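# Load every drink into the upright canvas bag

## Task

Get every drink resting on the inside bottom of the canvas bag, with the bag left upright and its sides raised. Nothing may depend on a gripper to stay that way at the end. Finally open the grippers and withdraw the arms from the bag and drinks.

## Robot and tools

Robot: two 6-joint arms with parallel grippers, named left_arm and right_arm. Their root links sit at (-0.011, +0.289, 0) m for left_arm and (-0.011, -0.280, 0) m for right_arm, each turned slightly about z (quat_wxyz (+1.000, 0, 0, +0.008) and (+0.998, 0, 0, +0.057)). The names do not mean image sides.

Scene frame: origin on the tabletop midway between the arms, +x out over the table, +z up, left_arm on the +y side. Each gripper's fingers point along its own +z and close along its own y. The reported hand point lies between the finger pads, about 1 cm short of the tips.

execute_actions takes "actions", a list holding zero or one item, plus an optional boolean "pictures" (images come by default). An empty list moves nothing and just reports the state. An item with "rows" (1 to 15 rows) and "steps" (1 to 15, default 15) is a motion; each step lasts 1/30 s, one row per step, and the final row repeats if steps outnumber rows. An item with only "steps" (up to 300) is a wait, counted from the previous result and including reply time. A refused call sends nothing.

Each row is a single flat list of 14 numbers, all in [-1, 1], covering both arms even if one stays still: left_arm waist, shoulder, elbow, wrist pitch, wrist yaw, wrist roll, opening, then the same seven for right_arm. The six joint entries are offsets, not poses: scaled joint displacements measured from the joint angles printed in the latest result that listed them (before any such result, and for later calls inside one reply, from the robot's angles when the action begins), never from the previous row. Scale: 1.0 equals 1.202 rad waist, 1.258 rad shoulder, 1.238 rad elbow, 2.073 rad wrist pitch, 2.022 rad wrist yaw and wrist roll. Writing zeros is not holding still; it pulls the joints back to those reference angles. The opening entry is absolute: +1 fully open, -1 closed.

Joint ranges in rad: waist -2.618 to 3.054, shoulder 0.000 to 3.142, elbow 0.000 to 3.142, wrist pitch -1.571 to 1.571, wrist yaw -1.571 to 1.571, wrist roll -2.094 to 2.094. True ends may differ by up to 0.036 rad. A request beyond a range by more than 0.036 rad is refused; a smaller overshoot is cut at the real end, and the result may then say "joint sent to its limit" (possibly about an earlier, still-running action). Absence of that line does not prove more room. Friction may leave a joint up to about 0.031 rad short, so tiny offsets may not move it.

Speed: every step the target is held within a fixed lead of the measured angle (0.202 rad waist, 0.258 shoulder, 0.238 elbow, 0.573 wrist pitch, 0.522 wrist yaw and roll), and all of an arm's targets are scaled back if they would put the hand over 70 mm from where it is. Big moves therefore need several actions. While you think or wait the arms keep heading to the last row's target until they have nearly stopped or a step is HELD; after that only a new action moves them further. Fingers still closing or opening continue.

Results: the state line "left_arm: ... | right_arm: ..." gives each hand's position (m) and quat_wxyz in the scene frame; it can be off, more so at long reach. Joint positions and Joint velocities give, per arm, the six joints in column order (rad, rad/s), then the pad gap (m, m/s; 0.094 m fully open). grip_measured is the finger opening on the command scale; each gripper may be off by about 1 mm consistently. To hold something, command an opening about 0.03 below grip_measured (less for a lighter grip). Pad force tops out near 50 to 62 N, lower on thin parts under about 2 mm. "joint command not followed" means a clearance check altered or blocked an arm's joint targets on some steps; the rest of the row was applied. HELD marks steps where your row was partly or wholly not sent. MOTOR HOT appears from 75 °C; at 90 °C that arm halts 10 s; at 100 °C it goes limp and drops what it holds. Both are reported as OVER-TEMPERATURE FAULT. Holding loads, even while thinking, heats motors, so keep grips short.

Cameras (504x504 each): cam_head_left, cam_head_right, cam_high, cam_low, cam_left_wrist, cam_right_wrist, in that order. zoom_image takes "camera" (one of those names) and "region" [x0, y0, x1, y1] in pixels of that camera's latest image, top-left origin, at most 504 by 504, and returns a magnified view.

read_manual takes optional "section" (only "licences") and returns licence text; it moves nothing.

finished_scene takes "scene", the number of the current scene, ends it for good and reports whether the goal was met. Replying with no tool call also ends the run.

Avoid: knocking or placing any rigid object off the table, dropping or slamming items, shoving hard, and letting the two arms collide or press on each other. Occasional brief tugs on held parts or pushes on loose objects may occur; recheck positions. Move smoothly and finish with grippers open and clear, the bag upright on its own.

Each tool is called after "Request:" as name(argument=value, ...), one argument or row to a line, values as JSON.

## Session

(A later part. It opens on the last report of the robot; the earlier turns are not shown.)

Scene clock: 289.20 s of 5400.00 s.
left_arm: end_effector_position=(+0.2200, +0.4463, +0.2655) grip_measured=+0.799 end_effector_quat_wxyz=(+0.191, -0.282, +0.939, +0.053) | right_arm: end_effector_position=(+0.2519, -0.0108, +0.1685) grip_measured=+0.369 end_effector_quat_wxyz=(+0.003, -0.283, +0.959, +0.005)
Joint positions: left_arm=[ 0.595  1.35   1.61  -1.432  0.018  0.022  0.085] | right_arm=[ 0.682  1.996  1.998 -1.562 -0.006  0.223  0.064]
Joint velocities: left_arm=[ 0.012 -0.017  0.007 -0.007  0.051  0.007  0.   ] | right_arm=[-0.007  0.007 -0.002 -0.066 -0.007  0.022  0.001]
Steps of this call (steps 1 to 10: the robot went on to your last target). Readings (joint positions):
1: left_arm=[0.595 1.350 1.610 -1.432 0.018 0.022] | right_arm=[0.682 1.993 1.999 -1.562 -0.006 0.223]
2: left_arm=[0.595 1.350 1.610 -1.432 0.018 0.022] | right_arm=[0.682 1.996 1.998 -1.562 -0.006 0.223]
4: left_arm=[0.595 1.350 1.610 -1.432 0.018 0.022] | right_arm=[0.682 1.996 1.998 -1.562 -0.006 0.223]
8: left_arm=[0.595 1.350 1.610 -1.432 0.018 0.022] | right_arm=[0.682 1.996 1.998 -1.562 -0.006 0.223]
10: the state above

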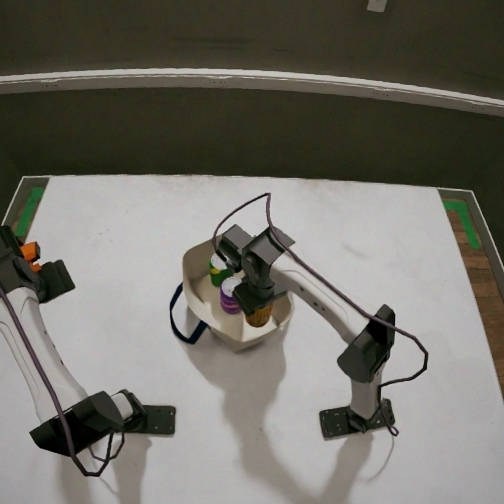

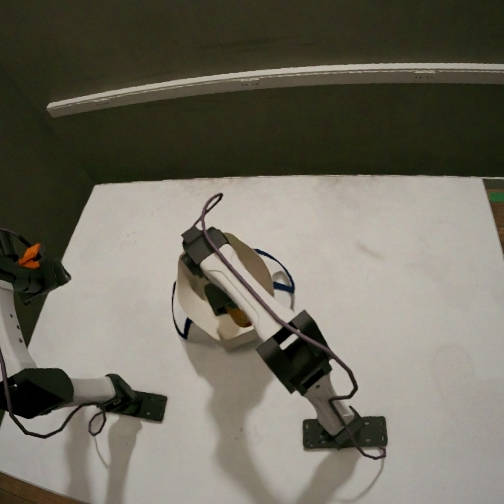

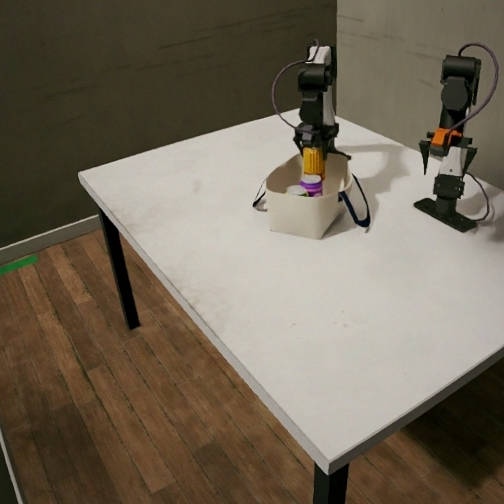

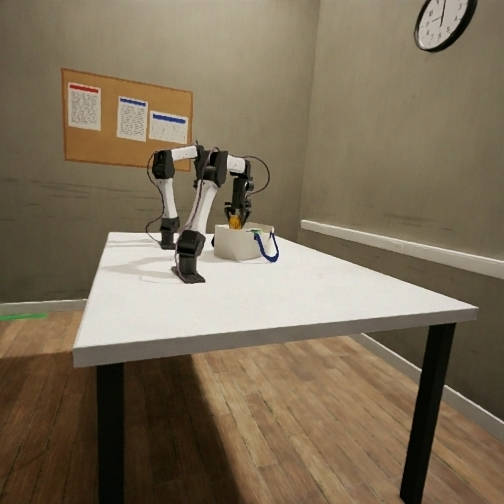

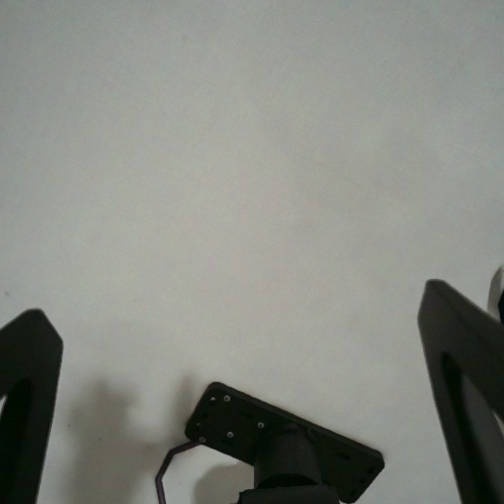

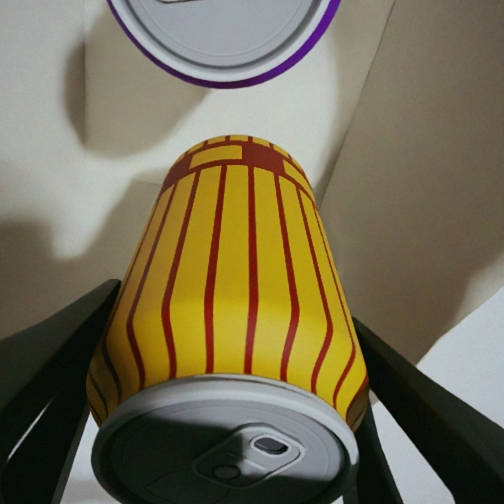

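Request:
execute_actions(
  actions=[
    {"rows":[[0,0,0,0,0,0,0.8,0.02,-0.015,0,0.015,0,0,0.33],[0,0,0,0,0,0,0.8,0.035,-0.015,-0.01,0.025,0,0,0.33],[0,0,0,0,0,0,0.8,0.035,-0.015,-0.025,0.035,0,0,0.33],[0,0,0,0,0,0,0.8,0.035,-0.015,-0.04,0.045,0,0,0.33],[0,0,0,0,0,0,0.8,0.035,-0.015,-0.055,0.055,0,0,0.33],[0,0,0,0,0,0,0.8,0.035,-0.015,-0.07,0.065,0,0,0.33],[0,0,0,0,0,0,0.8,0.035,-0.015,-0.085,0.075,0,0,0.33],[0,0,0,0,0,0,0.8,0.035,-0.015,-0.1,0.085,0,0,0.33],[0,0,0,0,0,0,0.8,0.035,-0.015,-0.115,0.095,0,0,0.33],[0,0,0,0,0,0,0.8,0.035,-0.015,-0.13,0.103,0,0,0.33],[0,0,0,0,0,0,0.8,0.035,-0.015,-0.145,0.112,0,0,0.33],[0,0,0,0,0,0,0.8,0.035,-0.015,-0.16,0.112,0,0,0.33],[0,0,0,0,0,0,0.8,0.035,-0.015,-0.175,0.112,0,0,0.33]],"steps":15},
  ],
  pictures=false,
)

Request:
execute_actions(
  actions=[
    {"steps":10},
  ],
)

Scene clock: 299.37 s of 5400.00 s.
left_arm: end_effector_position=(+0.2200, +0.4463, +0.2655) grip_measured=+0.799 end_effector_quat_wxyz=(+0.191, -0.282, +0.939, +0.053) | right_arm: end_effector_position=(+0.2462, +0.0037, +0.1184) grip_measured=+0.369 end_effector_quat_wxyz=(+0.002, -0.301, +0.954, +0.005)
Joint positions: left_arm=[ 0.595  1.35   1.61  -1.432  0.018  0.022  0.085] | right_arm=[ 0.72   1.996  1.797 -1.363 -0.006  0.223  0.064]
Joint velocities: left_arm=[-0.017  0.002  0.002  0.037  0.051 -0.037 -0.001] | right_arm=[-0.012  0.007 -0.295  0.139 -0.007 -0.022  0.001]
Steps of this call (steps 1 to 30: the robot went on to your last target; steps 31 to 90: nothing new was sent; then 6.67 s passed at rest; steps 91 to 105: all 15 steps of this action). Readings (joint positions):
91: left_arm=[0.595 1.350 1.610 -1.432 0.018 0.022] | right_arm=[0.683 1.996 1.998 -1.560 -0.006 0.223]
92: left_arm=[0.595 1.350 1.610 -1.432 0.018 0.022] | right_arm=[0.686 1.996 1.998 -1.556 -0.005 0.223]
94: left_arm=[0.595 1.350 1.610 -1.432 0.018 0.022] | right_arm=[0.699 1.996 1.988 -1.533 -0.003 0.223]
98: left_arm=[0.595 1.350 1.610 -1.432 0.018 0.022] | right_arm=[0.718 1.996 1.920 -1.461 -0.005 0.223]
105: the state above

Scene clock: 299.70 s of 5400.00 s.
left_arm: end_effector_position=(+0.2200, +0.4463, +0.2655) grip_measured=+0.799 end_effector_quat_wxyz=(+0.191, -0.282, +0.939, +0.053) | right_arm: end_effector_position=(+0.2489, +0.0067, +0.1160) grip_measured=+0.369 end_effector_quat_wxyz=(+0.009, -0.301, +0.954, +0.009)
Joint positions: left_arm=[ 0.595  1.35   1.61  -1.432  0.018  0.022  0.085] | right_arm=[ 0.72   1.996  1.787 -1.337 -0.006  0.223  0.064]
Joint velocities: left_arm=[ 0.002  0.002  0.002 -0.022 -0.022  0.037 -0.   ] | right_arm=[-0.012  0.002 -0.007  0.095  0.037 -0.037 -0.001]
Steps of this call (steps 1 to 10: the robot went on to your last target). Readings (joint positions):
1: left_arm=[0.595 1.350 1.610 -1.432 0.018 0.022] | right_arm=[0.720 1.996 1.790 -1.360 -0.006 0.223]
2: left_arm=[0.595 1.350 1.610 -1.432 0.018 0.022] | right_arm=[0.720 1.996 1.788 -1.358 -0.006 0.223]
4: left_arm=[0.595 1.350 1.610 -1.432 0.018 0.022] | right_arm=[0.720 1.996 1.787 -1.352 -0.006 0.223]
8: left_arm=[0.595 1.350 1.610 -1.432 0.018 0.022] | right_arm=[0.720 1.996 1.787 -1.340 -0.006 0.223]
10: the state above

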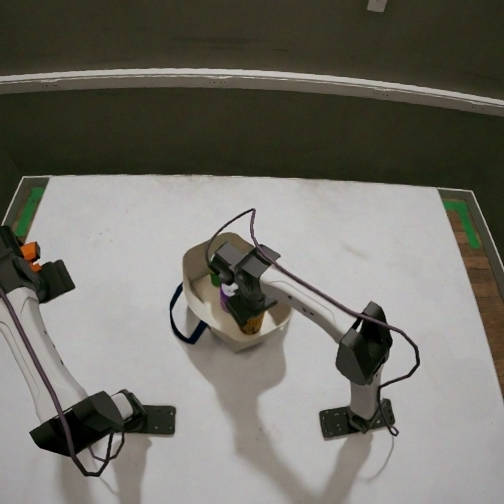

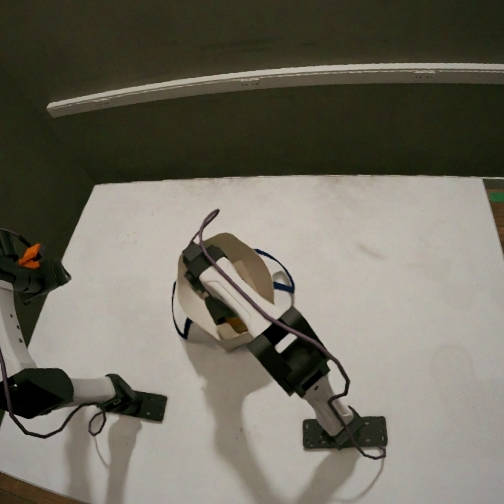

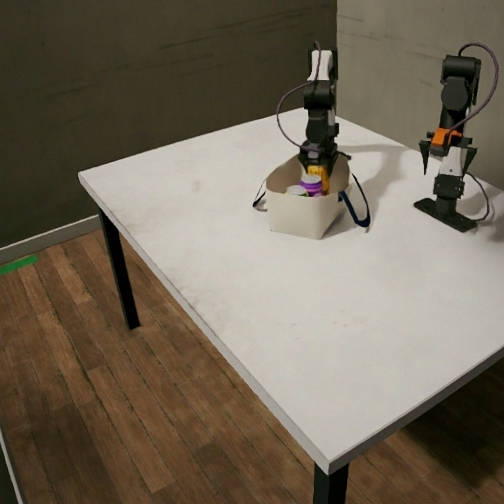

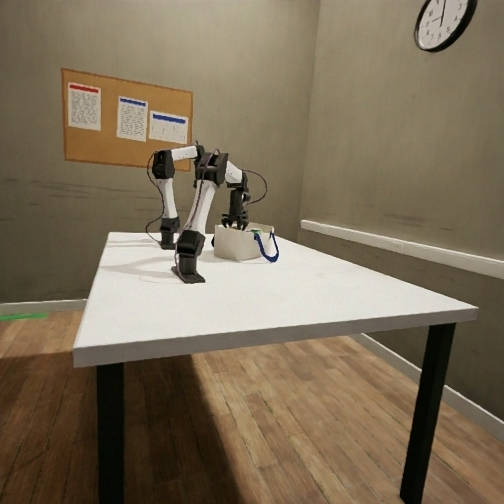

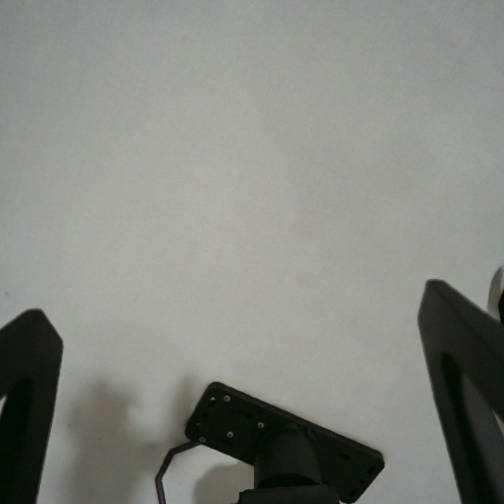

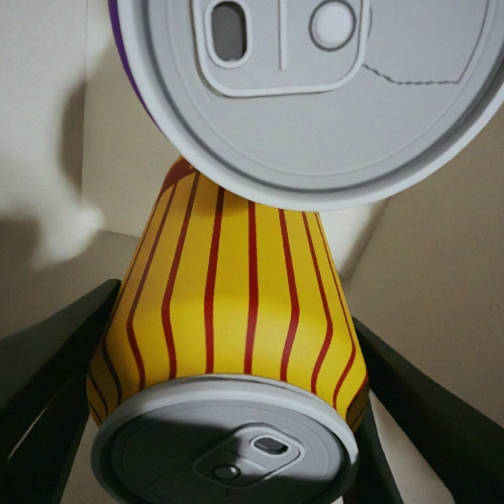

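Last ~2 cm.

Request:
execute_actions(
  actions=[
    {"rows":[[0,0,0,0,0,0,0.8,0,-0.015,-0.006,0.008,0,0,0.33],[0,0,0,0,0,0,0.8,0,-0.015,-0.012,0.012,0,0,0.33],[0,0,0,0,0,0,0.8,0,-0.015,-0.018,0.016,0,0,0.33],[0,0,0,0,0,0,0.8,0,-0.015,-0.024,0.02,0,0,0.33],[0,0,0,0,0,0,0.8,0,-0.015,-0.03,0.024,0,0,0.33],[0,0,0,0,0,0,0.8,0,-0.015,-0.036,0.028,0,0,0.33],[0,0,0,0,0,0,0.8,0,-0.015,-0.042,0.032,0,0,0.33],[0,0,0,0,0,0,0.8,0,-0.015,-0.048,0.034,0,0,0.33],[0,0,0,0,0,0,0.8,0,-0.015,-0.054,0.034,0,0,0.33],[0,0,0,0,0,0,0.8,0,-0.015,-0.06,0.034,0,0,0.33],[0,0,0,0,0,0,0.8,0,-0.015,-0.065,0.034,0,0,0.33],[0,0,0,0,0,0,0.8,0,-0.015,-0.07,0.034,0,0,0.33],[0,0,0,0,0,0,0.8,0,-0.015,-0.075,0.034,0,0,0.33],[0,0,0,0,0,0,0.8,0,-0.015,-0.08,0.034,0,0,0.33]],"steps":15},
  ],
  pictures=false,
)

Request:
execute_actions(
  actions=[
    {"steps":8},
  ],
  pictures=false,
)

Scene clock: 310.60 s of 5400.00 s.
left_arm: end_effector_position=(+0.2200, +0.4463, +0.2655) grip_measured=+0.799 end_effector_quat_wxyz=(+0.191, -0.282, +0.939, +0.053) | right_arm: end_effector_position=(+0.2465, +0.0043, +0.0985) grip_measured=+0.369 end_effector_quat_wxyz=(+0.005, -0.301, +0.954, +0.006)
Joint positions: left_arm=[ 0.595  1.35   1.61  -1.432  0.018  0.022  0.085] | right_arm=[ 0.72   1.993  1.714 -1.277 -0.006  0.223  0.064]
Joint velocities: left_arm=[-0.012 -0.022  0.002  0.022  0.022  0.037 -0.001] | right_arm=[ 0.007 -0.027 -0.046  0.022 -0.081  0.022 -0.001]
Steps of this call (steps 1 to 30: the robot went on to your last target; steps 31 to 90: nothing new was sent; then 7.40 s passed at rest; steps 91 to 105: all 15 steps of this action). Readings (joint positions):
91: left_arm=[0.595 1.350 1.610 -1.432 0.018 0.022] | right_arm=[0.720 1.996 1.787 -1.335 -0.006 0.223]
92: left_arm=[0.595 1.350 1.610 -1.432 0.018 0.022] | right_arm=[0.720 1.996 1.787 -1.333 -0.006 0.223]
94: left_arm=[0.595 1.350 1.610 -1.432 0.018 0.022] | right_arm=[0.720 1.996 1.783 -1.324 -0.006 0.223]
98: left_arm=[0.595 1.350 1.610 -1.432 0.018 0.022] | right_arm=[0.720 1.996 1.754 -1.295 -0.006 0.223]
105: the state above

Scene clock: 310.87 s of 5400.00 s.
left_arm: end_effector_position=(+0.2200, +0.4463, +0.2655) grip_measured=+0.799 end_effector_quat_wxyz=(+0.191, -0.282, +0.939, +0.053) | right_arm: end_effector_position=(+0.2466, +0.0044, +0.0986) grip_measured=+0.369 end_effector_quat_wxyz=(+0.005, -0.301, +0.954, +0.007)
Joint positions: left_arm=[ 0.595  1.35   1.61  -1.432  0.018  0.022  0.085] | right_arm=[ 0.72   1.992  1.712 -1.275 -0.006  0.223  0.064]
Joint velocities: left_arm=[-0.007  0.012  0.002 -0.037 -0.11   0.007  0.001] | right_arm=[ 0.022  0.007  0.002  0.037  0.022 -0.022  0.   ]
Steps of this call (steps 1 to 8: the robot went on to your last target). Readings (joint positions):
1: left_arm=[0.595 1.350 1.610 -1.432 0.018 0.022] | right_arm=[0.720 1.993 1.713 -1.276 -0.006 0.223]
2: left_arm=[0.595 1.350 1.610 -1.432 0.018 0.022] | right_arm=[0.720 1.992 1.712 -1.276 -0.006 0.223]
4: left_arm=[0.595 1.350 1.610 -1.432 0.018 0.022] | right_arm=[0.720 1.992 1.712 -1.275 -0.006 0.223]
8: the state above

Request:
execute_actions(
  actions=[
    {"rows":[[0,0,0,0,0,0,0.8,0,-0.015,0,0,0,0,0.5],[0,0,0,0,0,0,0.8,0,-0.015,0,0,0,0,0.65],[0,0,0,0,0,0,0.8,0,-0.015,0,0,0,0,0.8],[0,0,0,0,0,0,0.8,0,-0.015,0,0,0,0,0.8],[0,0,0,0,0,0,0.8,0,-0.015,0.02,-0.015,0,0,0.8],[0,0,0,0,0,0,0.8,0,-0.015,0.04,-0.03,0,0,0.8],[0,0,0,0,0,0,0.8,0,-0.015,0.07,-0.05,0,0,0.8],[0,0,0,0,0,0,0.8,0,-0.015,0.1,-0.07,0,0,0.8],[0,0,0,0,0,0,0.8,0,-0.015,0.13,-0.09,0,0,0.8],[0,0,0,0,0,0,0.8,0,-0.02,0.16,-0.11,0,0,0.8],[0,0,0,0,0,0,0.8,0,-0.04,0.19,-0.125,0,0,0.8],[0,0,0,0,0,0,0.8,0,-0.07,0.22,-0.135,0,0,0.8],[0,0,0,0,0,0,0.8,0,-0.1,0.24,-0.135,0,0,0.8],[0,0,0,0,0,0,0.8,0,-0.14,0.25,-0.135,0,0,0.8],[0,0,0,0,0,0,0.8,0,-0.18,0.25,-0.135,0,0,0.8]],"steps":15},
  ],
  pictures=false,
)

Request:
execute_actions(
  actions=[
    {"rows":[[0,0,0,0,0,0,0.8,0,-0.1,0.03,0,0,0,0.8],[0,0,0,0,0,0,0.8,0,-0.14,0.03,0,0,0,0.8],[0,0,0,0,0,0,0.8,-0.03,-0.18,0.03,0,0,0,0.8],[0,0,0,0,0,0,0.8,-0.08,-0.22,0.02,0,0,0,0.8],[0,0,0,0,0,0,0.8,-0.14,-0.26,0,0,0,0,0.8],[0,0,0,0,0,0,0.8,-0.21,-0.3,-0.03,0,0,0,0.8],[0,0,0,0,0,0,0.8,-0.28,-0.33,-0.06,0,0,0,0.8],[0,0,0,0,0,0,0.8,-0.35,-0.36,-0.09,0,0,0,0.8],[0,0,0,0,0,0,0.8,-0.42,-0.39,-0.12,0,0,0,0.8],[0,0,0,0,0,0,0.8,-0.49,-0.42,-0.15,0,0,0,0.8],[0,0,0,0,0,0,0.8,-0.56,-0.44,-0.18,0,0,0,0.8],[0,0,0,0,0,0,0.8,-0.63,-0.45,-0.2,0,0,0,0.8],[0,0,0,0,0,0,0.8,-0.7,-0.45,-0.22,0,0,0,0.8],[0,0,0,0,0,0,0.8,-0.76,-0.45,-0.24,0,0,0,0.8],[0,0,0,0,0,0,0.8,-0.8,-0.45,-0.25,0,0,0,0.8]],"steps":15},
  ],
  pictures=false,
)

Request:
execute_actions(
  actions=[
    {"steps":15},
  ],
)

Scene clock: 322.10 s of 5400.00 s.
left_arm: end_effector_position=(+0.2200, +0.4463, +0.2655) grip_measured=+0.799 end_effector_quat_wxyz=(+0.191, -0.282, +0.939, +0.053) | right_arm: end_effector_position=(+0.2496, +0.0077, +0.1972) grip_measured=+0.798 end_effector_quat_wxyz=(+0.073, -0.300, +0.950, +0.046)
Joint positions: left_arm=[ 0.595  1.35   1.61  -1.432  0.018  0.022  0.085] | right_arm=[ 0.72   1.901  1.968 -1.465 -0.006  0.223  0.084]
Joint velocities: left_arm=[-0.007  0.017 -0.027 -0.007  0.022 -0.007 -0.   ] | right_arm=[ 0.002 -1.111  0.339 -0.198 -0.051 -0.037 -0.   ]
Steps of this call (steps 1 to 15: the robot went on to your last target; steps 16 to 90: nothing new was sent; then 7.73 s passed at rest; steps 91 to 105: all 15 steps of this action). Readings (joint positions):
91: left_arm=[0.595 1.350 1.610 -1.432 0.018 0.022] | right_arm=[0.720 1.992 1.712 -1.275 -0.006 0.223]
92: left_arm=[0.595 1.350 1.610 -1.432 0.018 0.022] | right_arm=[0.720 1.992 1.712 -1.275 -0.006 0.223]
94: left_arm=[0.595 1.350 1.610 -1.432 0.018 0.022] | right_arm=[0.720 1.992 1.712 -1.275 -0.006 0.223]
98: left_arm=[0.595 1.350 1.610 -1.432 0.018 0.022] | right_arm=[0.720 1.992 1.755 -1.324 -0.006 0.223]
105: the state above

Scene clock: 322.60 s of 5400.00 s.
left_arm: end_effector_position=(+0.2200, +0.4463, +0.2655) grip_measured=+0.799 end_effector_quat_wxyz=(+0.191, -0.282, +0.939, +0.053) | right_arm: end_effector_position=(+0.2701, -0.2503, +0.3058) grip_measured=+0.798 end_effector_quat_wxyz=(+0.252, +0.057, +0.965, +0.044)
Joint positions: left_arm=[ 0.595  1.35   1.61  -1.432  0.018  0.022  0.085] | right_arm=[-0.01   1.331  1.725 -1.446 -0.006  0.223  0.084]
Joint velocities: left_arm=[ 0.002 -0.007 -0.007  0.007  0.037  0.007  0.   ] | right_arm=[-2.044  0.012 -0.657 -0.007 -0.007  0.007 -0.   ]
Steps of this call (steps 1 to 15: all 15 steps of this action). Readings (joint positions):
1: left_arm=[0.595 1.350 1.610 -1.432 0.018 0.022] | right_arm=[0.720 1.861 1.978 -1.467 -0.006 0.223]
2: left_arm=[0.595 1.350 1.610 -1.432 0.018 0.022] | right_arm=[0.720 1.817 1.984 -1.463 -0.006 0.223]
4: left_arm=[0.595 1.350 1.610 -1.432 0.018 0.022] | right_arm=[0.707 1.726 1.989 -1.457 -0.009 0.223]
8: left_arm=[0.595 1.350 1.610 -1.432 0.018 0.022] | right_arm=[0.508 1.533 1.948 -1.438 -0.016 0.223]
15: the state above

Scene clock: 323.10 s of 5400.00 s.
left_arm: end_effector_position=(+0.2200, +0.4463, +0.2655) grip_measured=+0.799 end_effector_quat_wxyz=(+0.191, -0.282, +0.939, +0.053) | right_arm: end_effector_position=(+0.2650, -0.3153, +0.2872) grip_measured=+0.798 end_effector_quat_wxyz=(+0.226, +0.169, +0.959, +0.011)
Joint positions: left_arm=[ 0.595  1.35   1.61  -1.432  0.018  0.022  0.085] | right_arm=[-0.239  1.336  1.673 -1.453  0.001  0.223  0.084]
Joint velocities: left_arm=[-0.002 -0.002 -0.012 -0.037 -0.007 -0.037  0.001] | right_arm=[-0.022 -0.002 -0.002  0.022 -0.022  0.022 -0.002]
Steps of this call (steps 1 to 15: the robot went on to your last target). Readings (joint positions):
1: left_arm=[0.595 1.350 1.610 -1.432 0.018 0.022] | right_arm=[-0.081 1.331 1.705 -1.447 -0.006 0.223]
2: left_arm=[0.595 1.350 1.610 -1.432 0.018 0.022] | right_arm=[-0.147 1.334 1.688 -1.448 -0.005 0.223]
4: left_arm=[0.595 1.350 1.610 -1.432 0.018 0.022] | right_arm=[-0.225 1.336 1.674 -1.451 0.002 0.223]
8: left_arm=[0.595 1.350 1.610 -1.432 0.018 0.022] | right_arm=[-0.239 1.336 1.673 -1.453 0.002 0.223]
15: the state above

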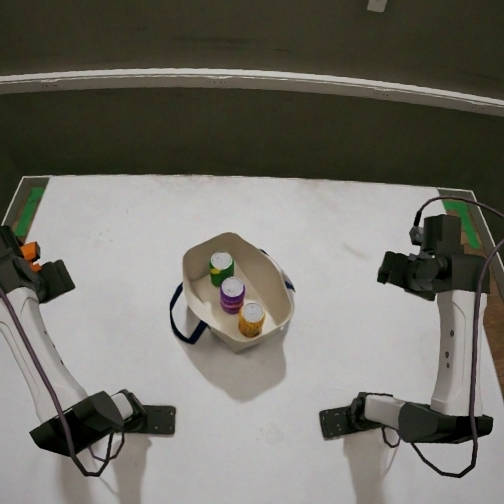

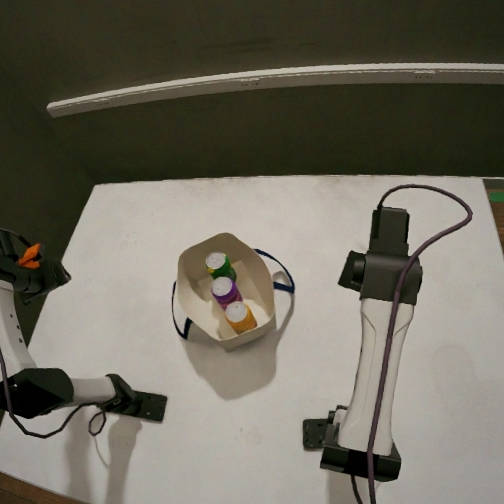

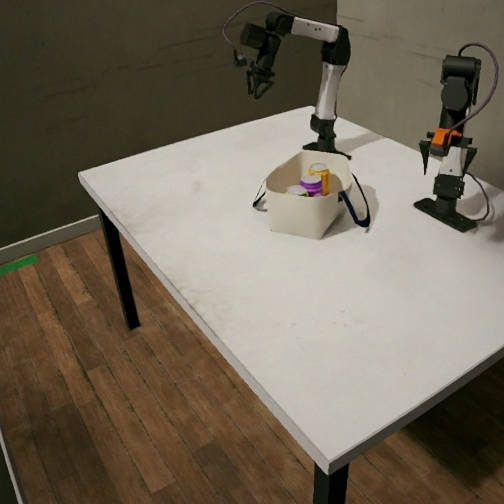

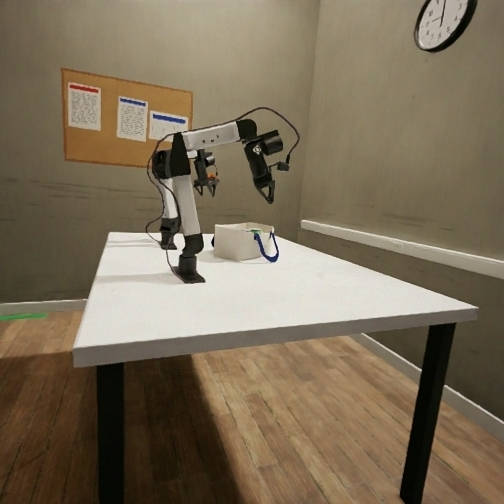

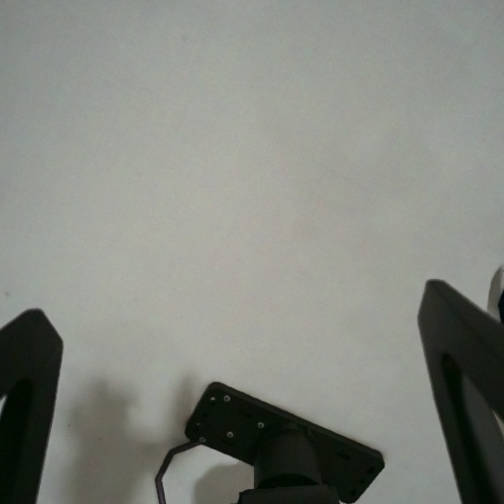

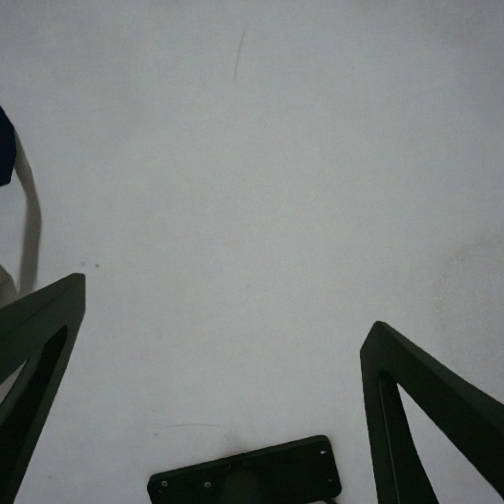

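Request:
finished_scene(
  scene=1,
)

The scene is finished: the task was done.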